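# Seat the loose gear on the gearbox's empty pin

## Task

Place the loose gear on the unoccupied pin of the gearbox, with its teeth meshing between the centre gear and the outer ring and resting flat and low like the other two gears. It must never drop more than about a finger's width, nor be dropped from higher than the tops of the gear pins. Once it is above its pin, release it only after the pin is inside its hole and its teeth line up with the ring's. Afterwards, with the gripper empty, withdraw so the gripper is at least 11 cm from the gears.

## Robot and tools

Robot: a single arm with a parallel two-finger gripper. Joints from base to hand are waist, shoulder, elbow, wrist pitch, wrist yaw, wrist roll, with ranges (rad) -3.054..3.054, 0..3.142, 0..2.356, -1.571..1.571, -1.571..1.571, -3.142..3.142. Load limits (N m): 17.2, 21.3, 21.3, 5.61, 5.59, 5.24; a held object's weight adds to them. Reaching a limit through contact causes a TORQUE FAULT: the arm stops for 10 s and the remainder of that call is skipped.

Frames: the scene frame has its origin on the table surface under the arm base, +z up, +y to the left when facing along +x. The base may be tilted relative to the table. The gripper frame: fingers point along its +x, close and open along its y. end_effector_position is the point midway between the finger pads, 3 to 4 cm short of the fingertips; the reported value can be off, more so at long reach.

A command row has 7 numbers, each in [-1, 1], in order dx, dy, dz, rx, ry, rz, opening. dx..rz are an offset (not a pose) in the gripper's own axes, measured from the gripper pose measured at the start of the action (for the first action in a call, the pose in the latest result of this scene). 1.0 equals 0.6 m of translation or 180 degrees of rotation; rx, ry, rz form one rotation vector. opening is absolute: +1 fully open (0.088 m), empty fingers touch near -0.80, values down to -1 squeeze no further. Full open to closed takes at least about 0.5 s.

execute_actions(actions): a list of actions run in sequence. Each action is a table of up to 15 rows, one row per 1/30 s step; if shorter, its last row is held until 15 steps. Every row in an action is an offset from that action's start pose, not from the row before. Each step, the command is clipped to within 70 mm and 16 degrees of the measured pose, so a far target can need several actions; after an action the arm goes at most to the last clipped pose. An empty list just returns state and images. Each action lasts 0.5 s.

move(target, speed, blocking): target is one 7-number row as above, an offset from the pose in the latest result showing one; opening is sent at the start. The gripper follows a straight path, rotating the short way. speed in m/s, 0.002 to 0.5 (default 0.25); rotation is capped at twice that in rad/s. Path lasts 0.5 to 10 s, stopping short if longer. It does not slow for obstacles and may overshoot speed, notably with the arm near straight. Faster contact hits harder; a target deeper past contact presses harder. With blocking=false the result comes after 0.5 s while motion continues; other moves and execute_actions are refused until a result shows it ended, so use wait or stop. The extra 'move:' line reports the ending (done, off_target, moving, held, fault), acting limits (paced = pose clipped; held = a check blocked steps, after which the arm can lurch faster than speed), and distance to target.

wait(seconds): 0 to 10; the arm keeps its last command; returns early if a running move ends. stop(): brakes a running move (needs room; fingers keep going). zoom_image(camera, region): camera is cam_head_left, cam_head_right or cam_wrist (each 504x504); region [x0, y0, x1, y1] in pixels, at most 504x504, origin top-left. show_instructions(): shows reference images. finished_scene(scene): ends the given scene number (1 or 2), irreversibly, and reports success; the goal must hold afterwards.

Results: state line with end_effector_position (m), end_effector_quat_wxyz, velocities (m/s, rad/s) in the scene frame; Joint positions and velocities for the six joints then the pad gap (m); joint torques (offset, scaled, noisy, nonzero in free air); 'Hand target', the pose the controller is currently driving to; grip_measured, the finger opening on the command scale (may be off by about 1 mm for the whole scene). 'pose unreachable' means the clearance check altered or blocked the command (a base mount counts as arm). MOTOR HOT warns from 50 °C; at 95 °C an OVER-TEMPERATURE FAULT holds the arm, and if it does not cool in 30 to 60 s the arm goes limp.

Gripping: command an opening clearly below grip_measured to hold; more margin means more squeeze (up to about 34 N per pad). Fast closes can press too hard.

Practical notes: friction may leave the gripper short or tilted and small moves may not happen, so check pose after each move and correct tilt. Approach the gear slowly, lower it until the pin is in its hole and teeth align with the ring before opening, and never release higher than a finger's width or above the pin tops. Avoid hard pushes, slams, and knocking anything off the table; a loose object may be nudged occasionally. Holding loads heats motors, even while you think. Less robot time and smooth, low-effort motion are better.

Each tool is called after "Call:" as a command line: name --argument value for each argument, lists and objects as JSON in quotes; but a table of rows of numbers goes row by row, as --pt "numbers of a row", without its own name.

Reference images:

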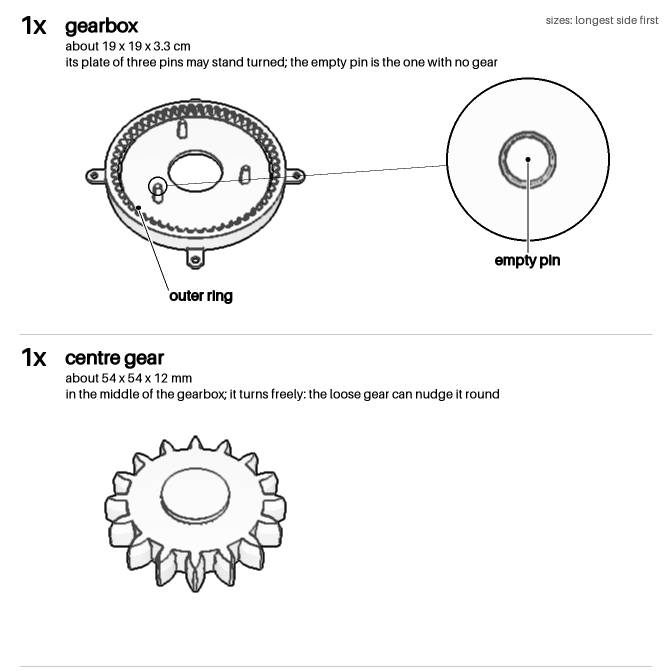

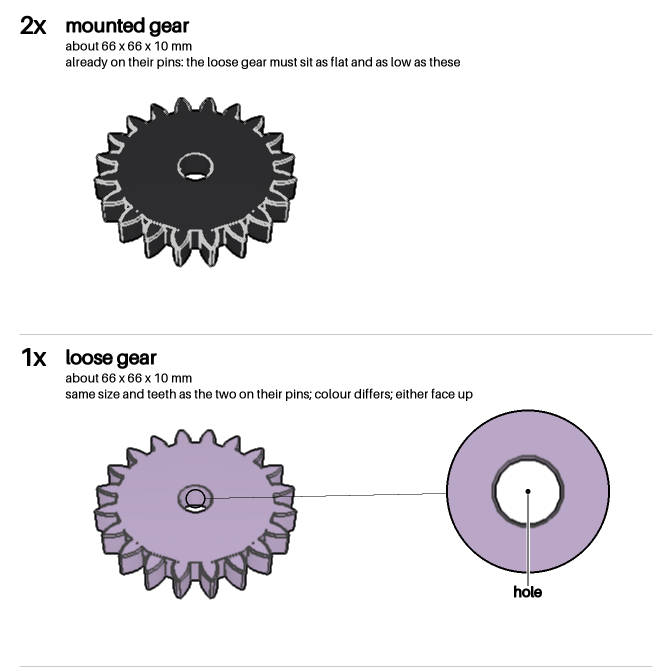

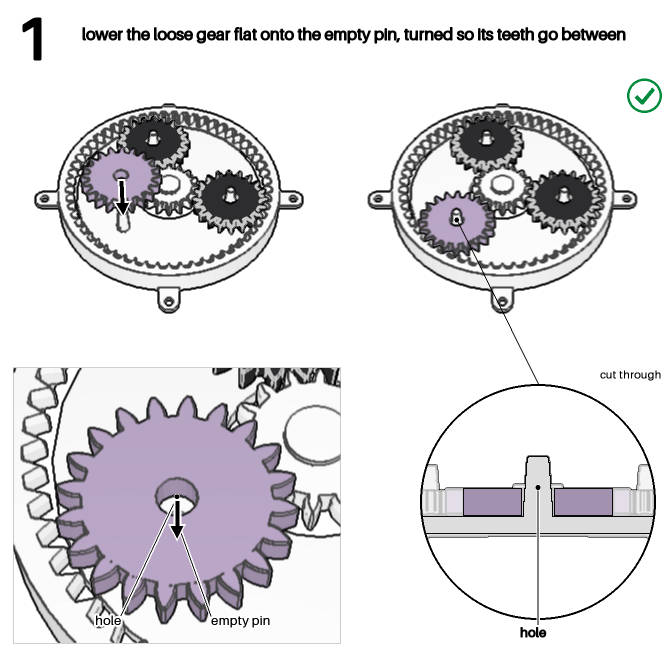

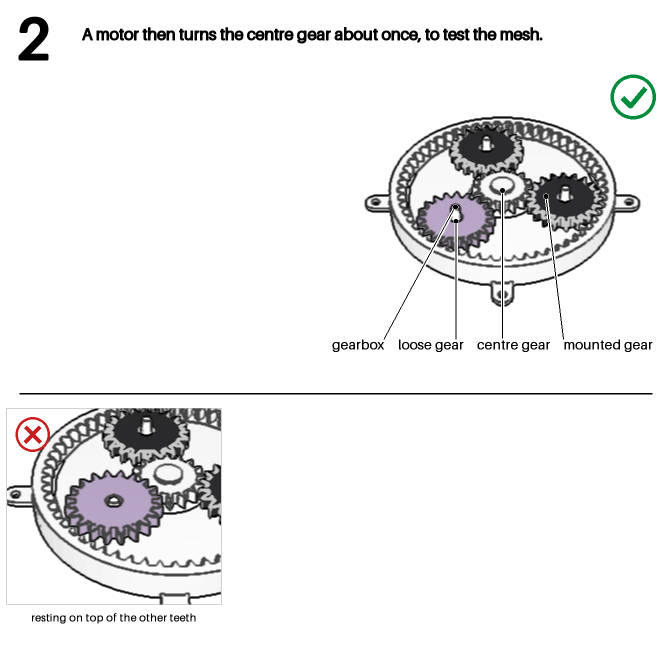

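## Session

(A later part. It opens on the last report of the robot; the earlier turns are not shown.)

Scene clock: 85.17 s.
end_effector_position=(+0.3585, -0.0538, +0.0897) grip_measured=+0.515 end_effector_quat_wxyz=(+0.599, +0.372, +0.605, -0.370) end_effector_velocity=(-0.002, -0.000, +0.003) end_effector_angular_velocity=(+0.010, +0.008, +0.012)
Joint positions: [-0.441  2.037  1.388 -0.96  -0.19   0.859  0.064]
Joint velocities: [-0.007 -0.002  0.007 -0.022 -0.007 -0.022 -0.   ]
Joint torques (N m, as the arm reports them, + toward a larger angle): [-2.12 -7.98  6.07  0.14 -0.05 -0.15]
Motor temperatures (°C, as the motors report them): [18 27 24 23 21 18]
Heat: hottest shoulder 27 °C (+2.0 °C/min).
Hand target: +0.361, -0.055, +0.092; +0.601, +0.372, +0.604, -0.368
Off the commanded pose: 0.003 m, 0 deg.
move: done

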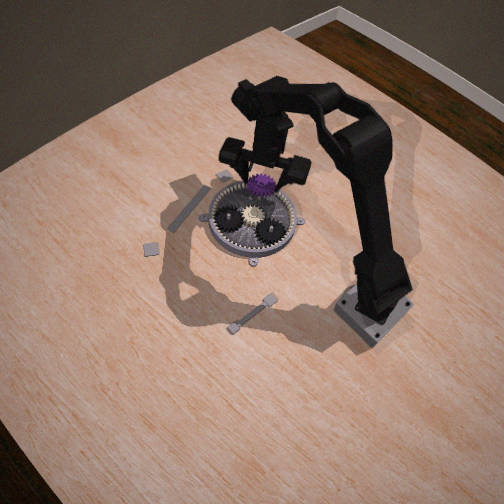

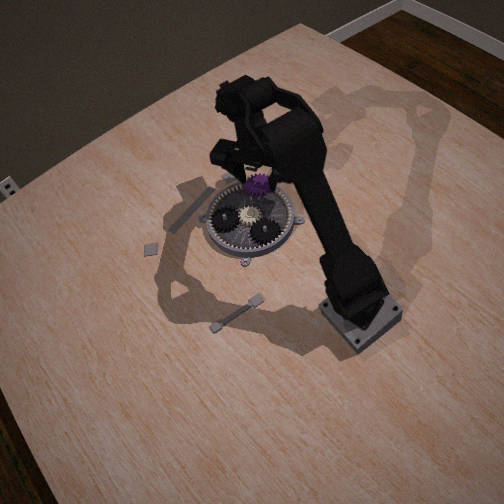

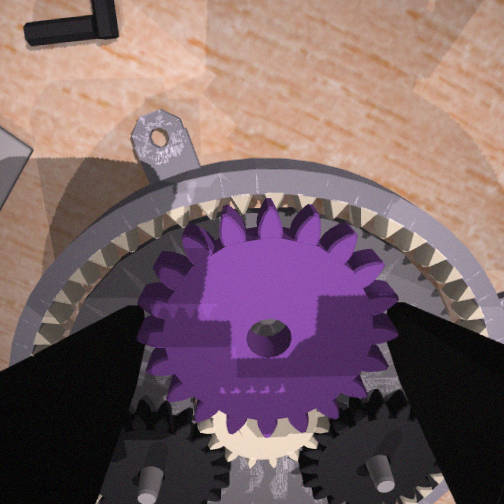

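Call:
move --target '[0.03,-0.006,-0.014,0,0.002,-0.004,0.2]' --speed 0.03

Call:
zoom_image --camera "cam_wrist" --region '[220,290,320,390]'

Scene clock: 91.77 s.
end_effector_position=(+0.3552, -0.0483, +0.0767) grip_measured=+0.515 end_effector_quat_wxyz=(+0.600, +0.370, +0.605, -0.368) end_effector_velocity=(-0.000, +0.000, +0.001) end_effector_angular_velocity=(+0.005, -0.009, -0.008)
Joint positions: [-0.422  2.037  1.337 -0.904 -0.19   0.874  0.064]
Joint velocities: [-0.002 -0.007 -0.007  0.007 -0.007  0.007 -0.001]
Joint torques (N m, as the arm reports them, + toward a larger angle): [-1.67 -7.47  3.53  0.61  0.07  0.12]
Motor temperatures (°C, as the motors report them): [18 28 25 22 21 18]
Heat: hottest shoulder 28 °C (+3.0 °C/min).
Hand target: +0.351, -0.048, +0.072; +0.595, +0.369, +0.609, -0.373
Off the commanded pose: 0.006 m, 1 deg.
move: done

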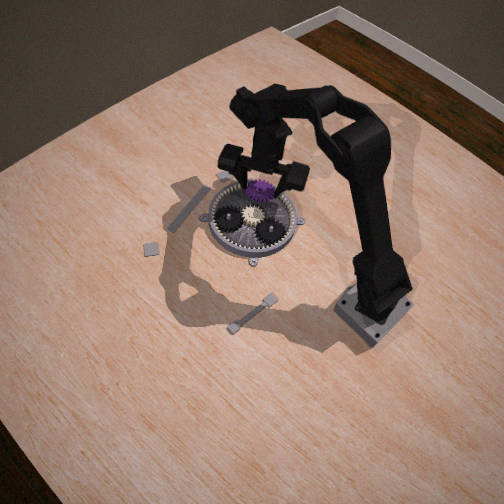

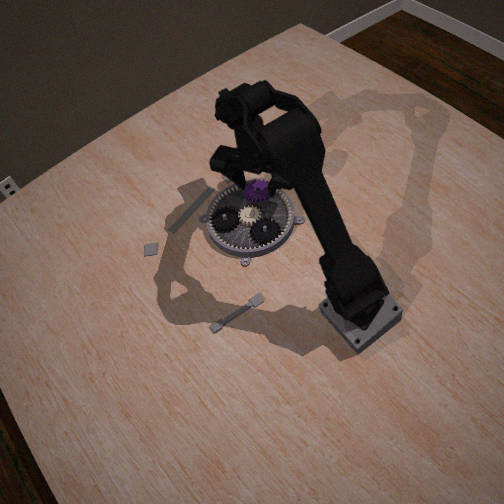

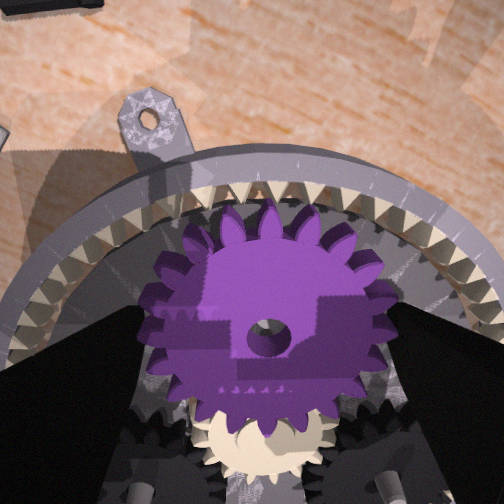

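Region (220, 290, 320, 390) of cam_wrist's 504x504 image, scaled by 5.040, with more detail than that image has.

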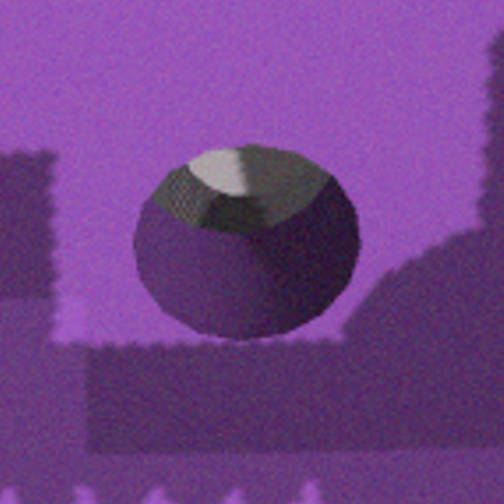

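Call:
move --target '[0.028,-0.002,0.0,0,0.002,-0.004,0.2]' --speed 0.02

Call:
zoom_image --camera "cam_wrist" --region '[220,290,320,390]'

Scene clock: 99.33 s.
end_effector_position=(+0.3606, -0.0484, +0.0751) grip_measured=+0.523 end_effector_quat_wxyz=(+0.610, +0.371, +0.598, -0.363) end_effector_velocity=(-0.004, +0.001, -0.001) end_effector_angular_velocity=(+0.010, +0.010, +0.003)
Joint positions: [-0.418  2.038  1.332 -0.872 -0.19   0.874  0.065]
Joint velocities: [-0.002 -0.002 -0.007 -0.007 -0.007 -0.007  0.   ]
Joint torques (N m, as the arm reports them, + toward a larger angle): [-1.54 -4.96  2.93  1.2   0.07  0.12]
Motor temperatures (°C, as the motors report them): [18 28 25 22 21 18]
Heat: hottest shoulder 28 °C (+3.0 °C/min).
Hand target: +0.354, -0.049, +0.060; +0.596, +0.368, +0.610, -0.371
Off the commanded pose: 0.017 m, 2 deg.
move: off_target

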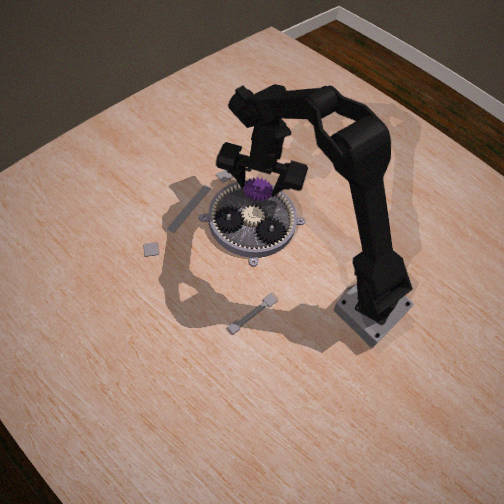

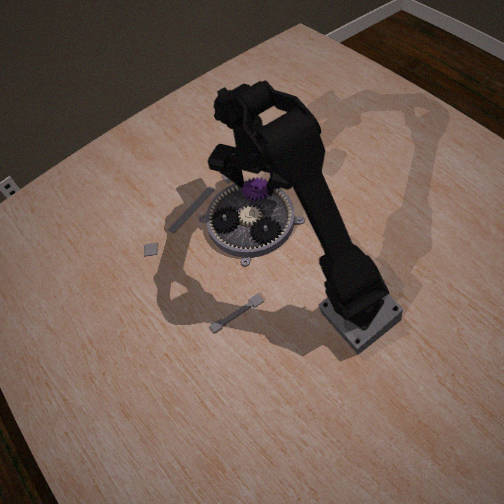

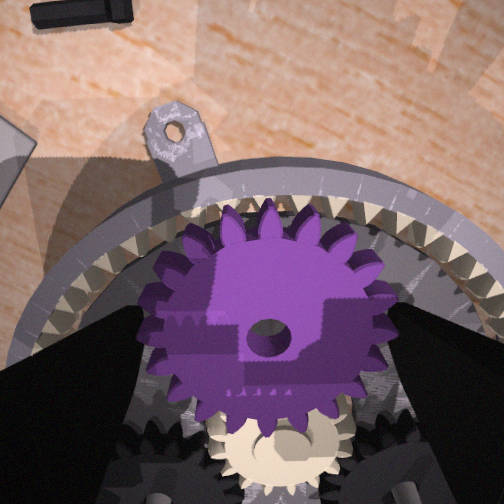

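Region (220, 290, 320, 390) of cam_wrist's 504x504 image, scaled by 5.040, with more detail than that image has.

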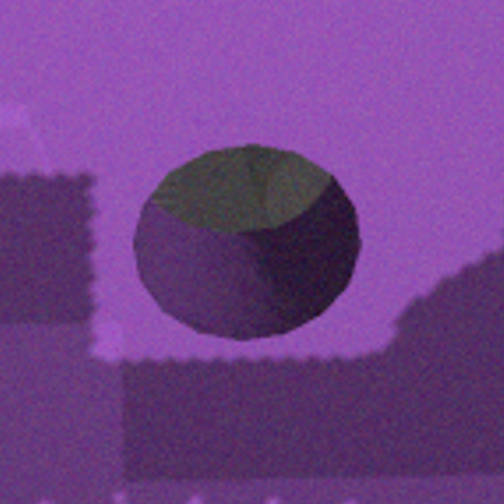

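Call:
move --target '[-0.022,0,-0.075,0,0.006,-0.006,0.2]' --speed 0.05

Scene clock: 103.60 s.
end_effector_position=(+0.3430, -0.0111, +0.0865) grip_measured=+0.523 end_effector_quat_wxyz=(+0.603, +0.367, +0.606, -0.366) end_effector_velocity=(-0.006, +0.002, +0.001) end_effector_angular_velocity=(+0.025, +0.017, -0.004)
Joint positions: [-0.33   1.942  1.27  -0.912 -0.19   0.957  0.065]
Joint velocities: [-0.007 -0.007 -0.007 -0.022 -0.022 -0.007 -0.   ]
Joint torques (N m, as the arm reports them, + toward a larger angle): [-1.52 -9.06  3.52  0.15 -0.2   0.12]
Motor temperatures (°C, as the motors report them): [18 28 25 23 21 18]
Heat: hottest shoulder 28 °C (+2.0 °C/min).
Hand target: +0.340, -0.009, +0.088; +0.601, +0.369, +0.607, -0.365
Off the commanded pose: 0.004 m, 0 deg.
move: done

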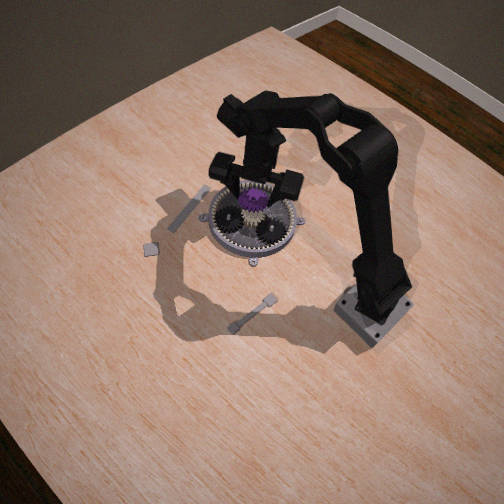

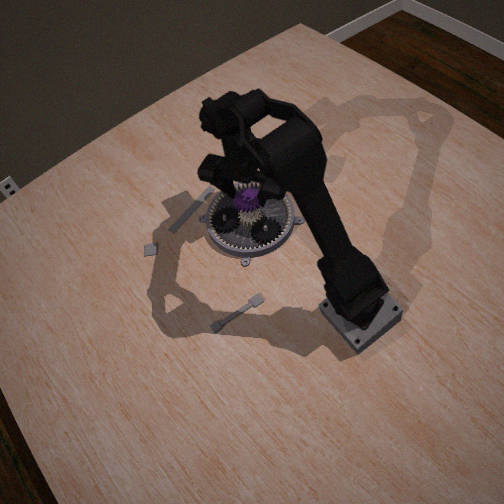

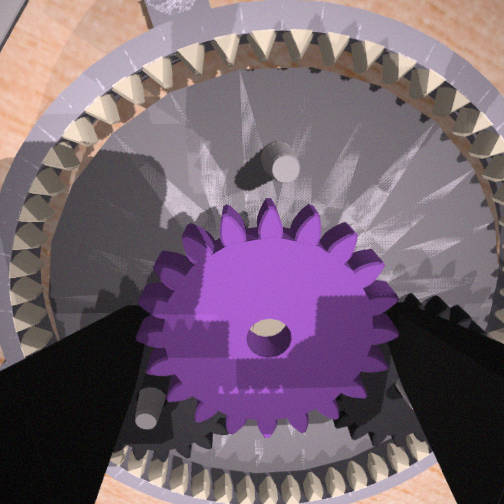

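Call:
move --target '[0.02,-0.014,0.062,0,0.003,-0.004,0.2]' --speed 0.05

Call:
zoom_image --camera "cam_wrist" --region '[220,290,320,390]'

Scene clock: 110.07 s.
end_effector_position=(+0.3507, -0.0456, +0.0771) grip_measured=+0.523 end_effector_quat_wxyz=(+0.599, +0.367, +0.610, -0.367) end_effector_velocity=(+0.000, -0.001, +0.001) end_effector_angular_velocity=(+0.008, -0.001, +0.014)
Joint positions: [-0.417  2.026  1.324 -0.912 -0.19   0.868  0.065]
Joint velocities: [-0.007  0.002  0.007 -0.007 -0.007 -0.022 -0.   ]
Joint torques (N m, as the arm reports them, + toward a larger angle): [-2.06 -6.36  5.85  0.51  0.09 -0.18]
Motor temperatures (°C, as the motors report them): [18 29 25 22 21 18]
Heat: hottest shoulder 29 °C (+3.0 °C/min).
Hand target: +0.353, -0.048, +0.074; +0.598, +0.364, +0.612, -0.368
Off the commanded pose: 0.004 m, 0 deg.
move: done

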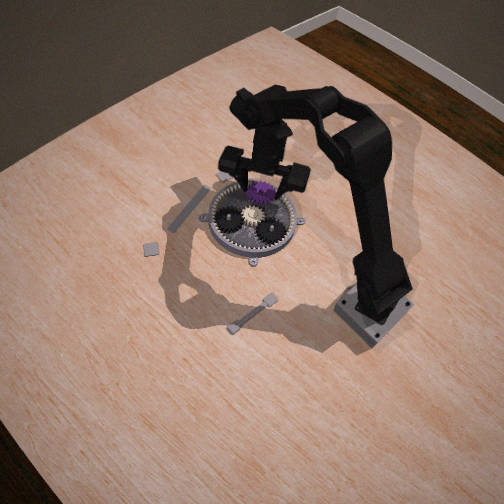

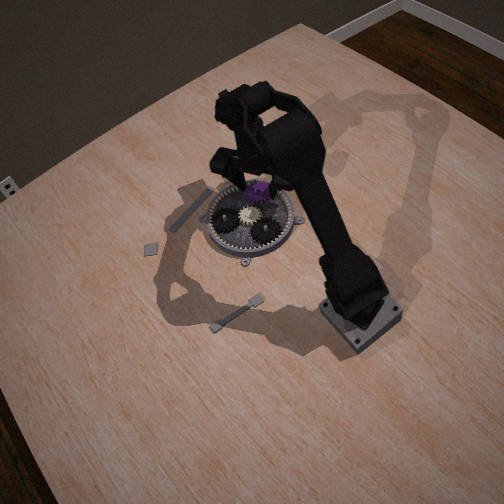

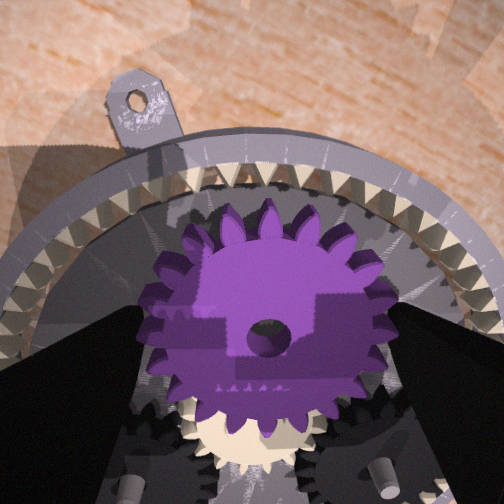

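Region (220, 290, 320, 390) of cam_wrist's 504x504 image, scaled by 5.040, with more detail than that image has.

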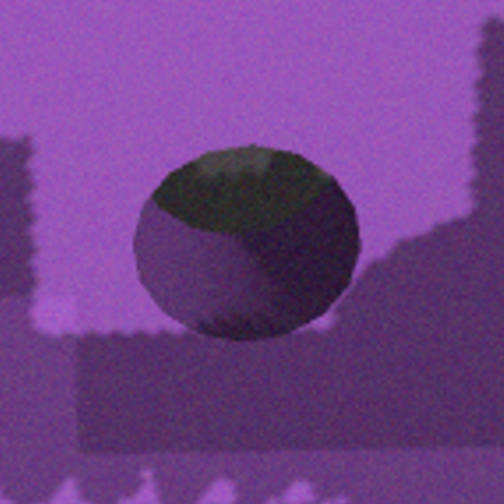

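Call:
move --target '[0.028,-0.002,0.006,0,0,0,0.2]' --speed 0.015

Scene clock: 116.50 s.
end_effector_position=(+0.3557, -0.0485, +0.0679) grip_measured=+0.523 end_effector_quat_wxyz=(+0.607, +0.368, +0.604, -0.363) end_effector_velocity=(+0.001, +0.001, +0.001) end_effector_angular_velocity=(+0.020, -0.013, +0.016)
Joint positions: [-0.417  2.043  1.309 -0.856 -0.19   0.867  0.065]
Joint velocities: [-0.007 -0.002 -0.002  0.007 -0.022 -0.022 -0.   ]
Joint torques (N m, as the arm reports them, + toward a larger angle): [-1.95 -6.52  3.5   0.68 -0.04 -0.01]
Motor temperatures (°C, as the motors report them): [19 29 25 22 22 18]
Heat: hottest shoulder 29 °C (+2.0 °C/min).
Hand target: +0.351, -0.049, +0.060; +0.598, +0.367, +0.610, -0.367
Off the commanded pose: 0.009 m, 1 deg.
move: off_target

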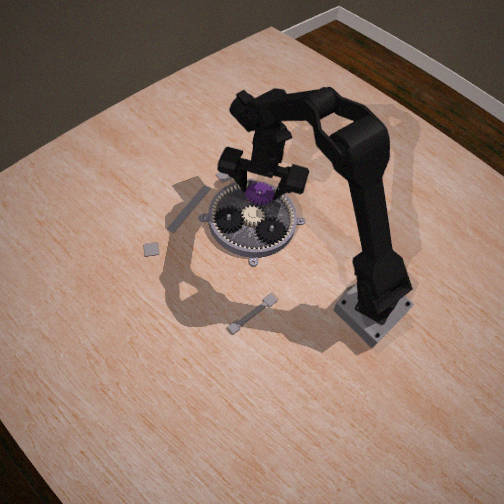

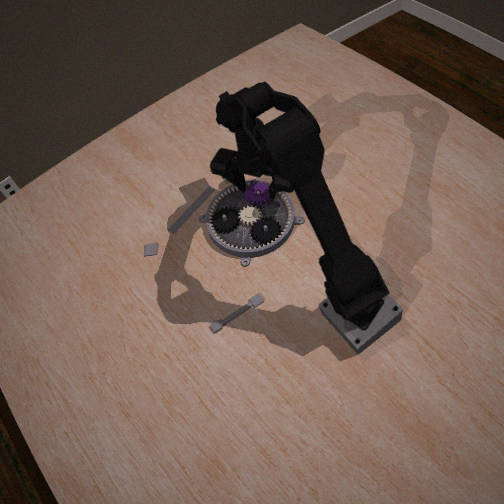

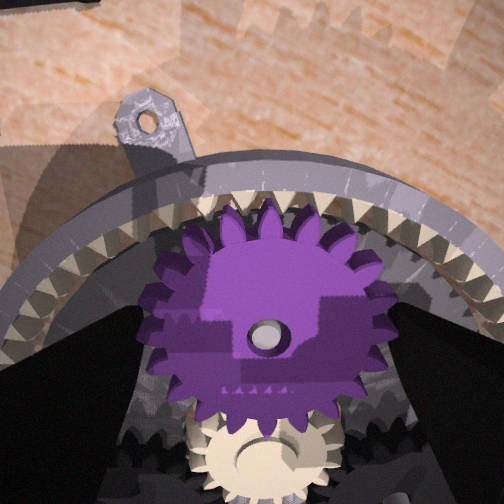

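In. Gap is ~2° left: rotate CCW (negative rx) and descend.

Call:
move --target '[0.033,-0.007,-0.003,-0.014,0.005,-0.007,0.2]' --speed 0.012

Scene clock: 122.47 s.
end_effector_position=(+0.3561, -0.0484, +0.0562) grip_measured=+0.523 end_effector_quat_wxyz=(+0.613, +0.355, +0.612, -0.350) end_effector_velocity=(-0.002, +0.001, +0.000) end_effector_angular_velocity=(+0.009, +0.005, -0.011)
Joint positions: [-0.411  2.068  1.294 -0.819 -0.192  0.831  0.065]
Joint velocities: [-0.002 -0.002 -0.002 -0.007 -0.007  0.007 -0.   ]
Joint torques (N m, as the arm reports them, + toward a larger angle): [-1.73 -6.48  3.47  0.69  0.13 -0.17]
Motor temperatures (°C, as the motors report them): [19 29 25 22 22 18]
Heat: hottest shoulder 29 °C (+2.0 °C/min).
Hand target: +0.351, -0.049, +0.048; +0.606, +0.350, +0.620, -0.354
Off the commanded pose: 0.009 m, 1 deg.
move: off_target

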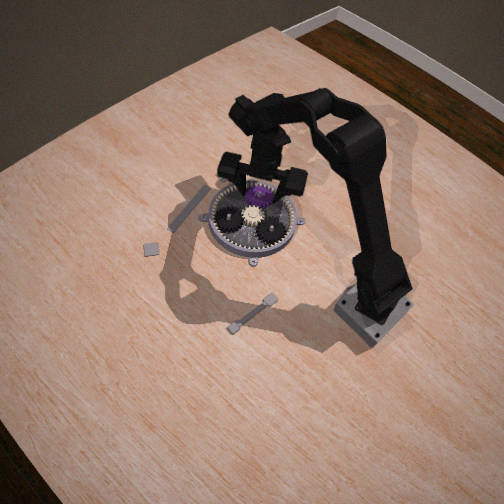

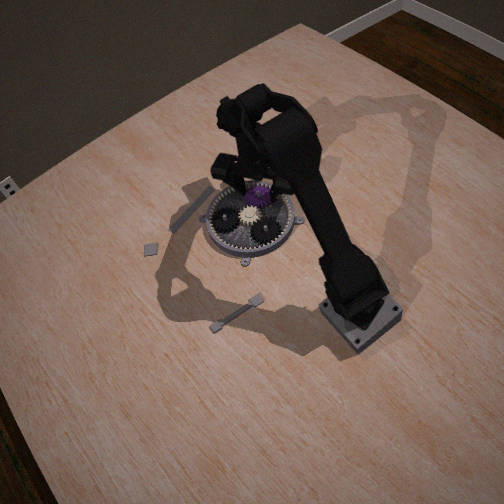

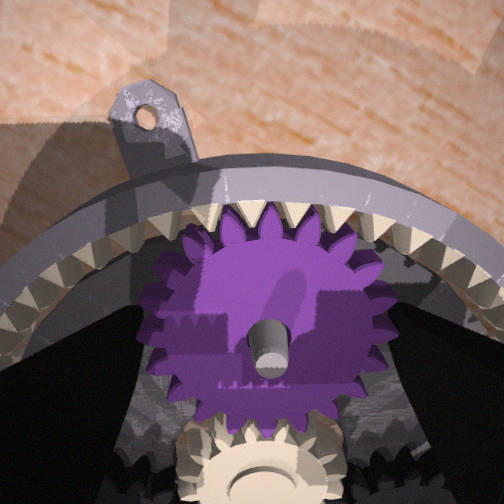

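Call:
move --target '[0,0,0,0,0,0,0.68]'

Call:
move --target '[-0.28,0,0,0,0,0,0.68]'

Call:
finished_scene --scene 1

Scene clock: 131.43 s.
end_effector_position=(+0.3550, -0.0486, +0.0557) grip_measured=+0.678 end_effector_quat_wxyz=(+0.611, +0.355, +0.614, -0.351) end_effector_velocity=(-0.001, -0.002, -0.001) end_effector_angular_velocity=(-0.008, -0.001, +0.005)
Joint positions: [-0.412  2.069  1.293 -0.823 -0.191  0.83   0.072]
Joint velocities: [-0.002 -0.002 -0.007  0.007  0.007 -0.007  0.   ]
Joint torques (N m, as the arm reports them, + toward a larger angle): [-1.85 -8.25  4.7   0.72 -0.05  0.01]
Motor temperatures (°C, as the motors report them): [19 29 25 22 22 18]
Heat: hottest shoulder 29 °C (+2.0 °C/min).
Hand target: +0.356, -0.048, +0.056; +0.613, +0.355, +0.612, -0.350
Off the commanded pose: 0.001 m, 0 deg.
move: done

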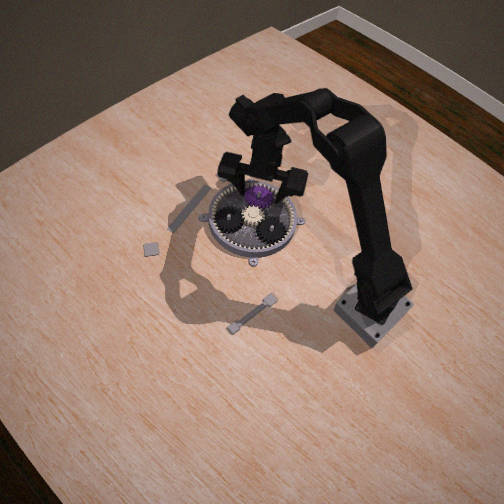

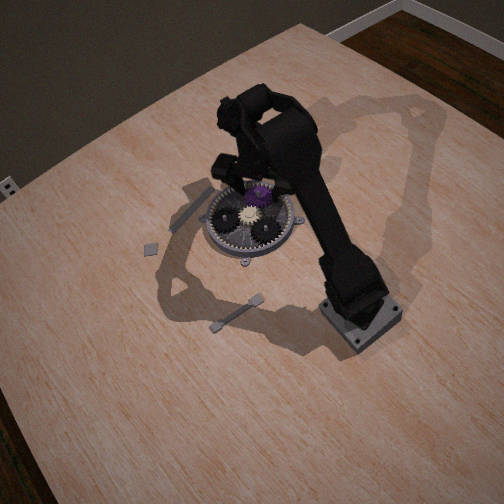

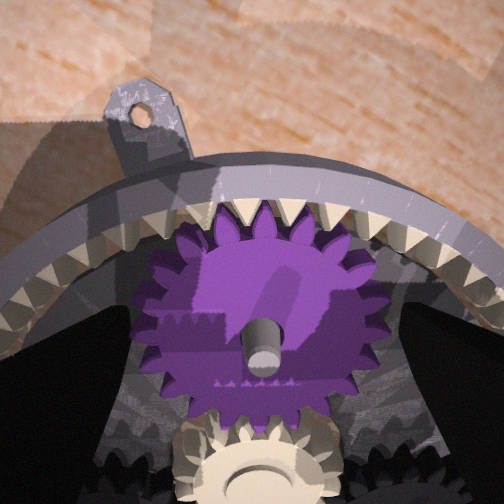

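Scene clock: 132.73 s.
end_effector_position=(+0.3525, -0.0479, +0.2241) grip_measured=+0.680 end_effector_quat_wxyz=(+0.611, +0.358, +0.613, -0.350) end_effector_velocity=(-0.004, +0.002, +0.002) end_effector_angular_velocity=(+0.012, +0.013, +0.016)
Joint positions: [-0.499  1.941  1.79  -1.462 -0.193  0.745  0.072]
Joint velocities: [-0.002 -0.002  0.002 -0.022 -0.007 -0.022 -0.   ]
Joint torques (N m, as the arm reports them, + toward a larger angle): [-2.05 -6.95  6.33  0.16  0.16 -0.15]
Motor temperatures (°C, as the motors report them): [19 29 25 22 22 18]
Heat: hottest shoulder 29 °C (+2.0 °C/min).
Hand target: +0.354, -0.050, +0.224; +0.611, +0.355, +0.614, -0.351
Off the commanded pose: 0.003 m, 0 deg.
move: done

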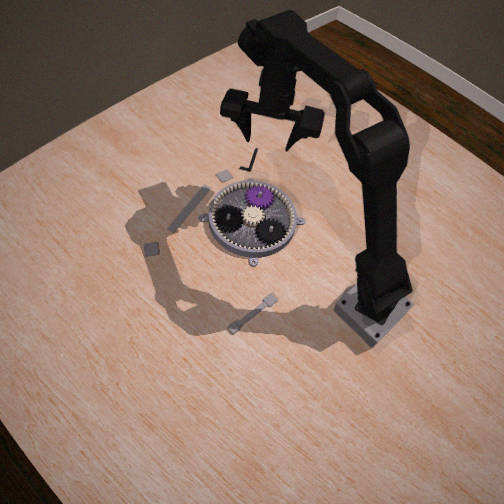

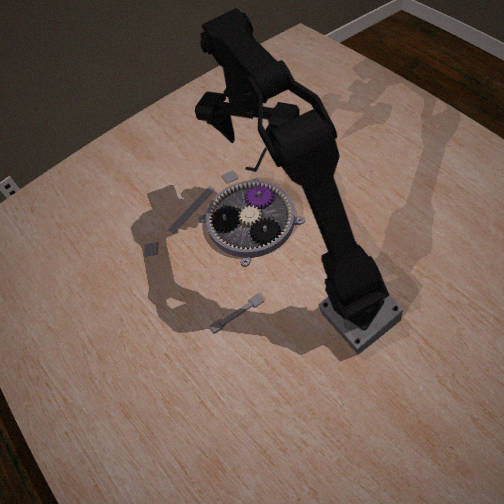

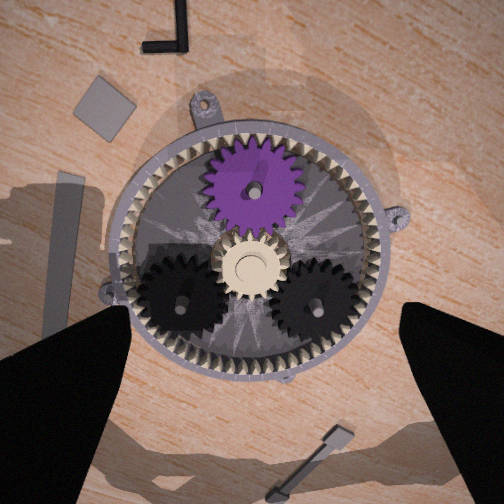

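The scene is finished: the task was done.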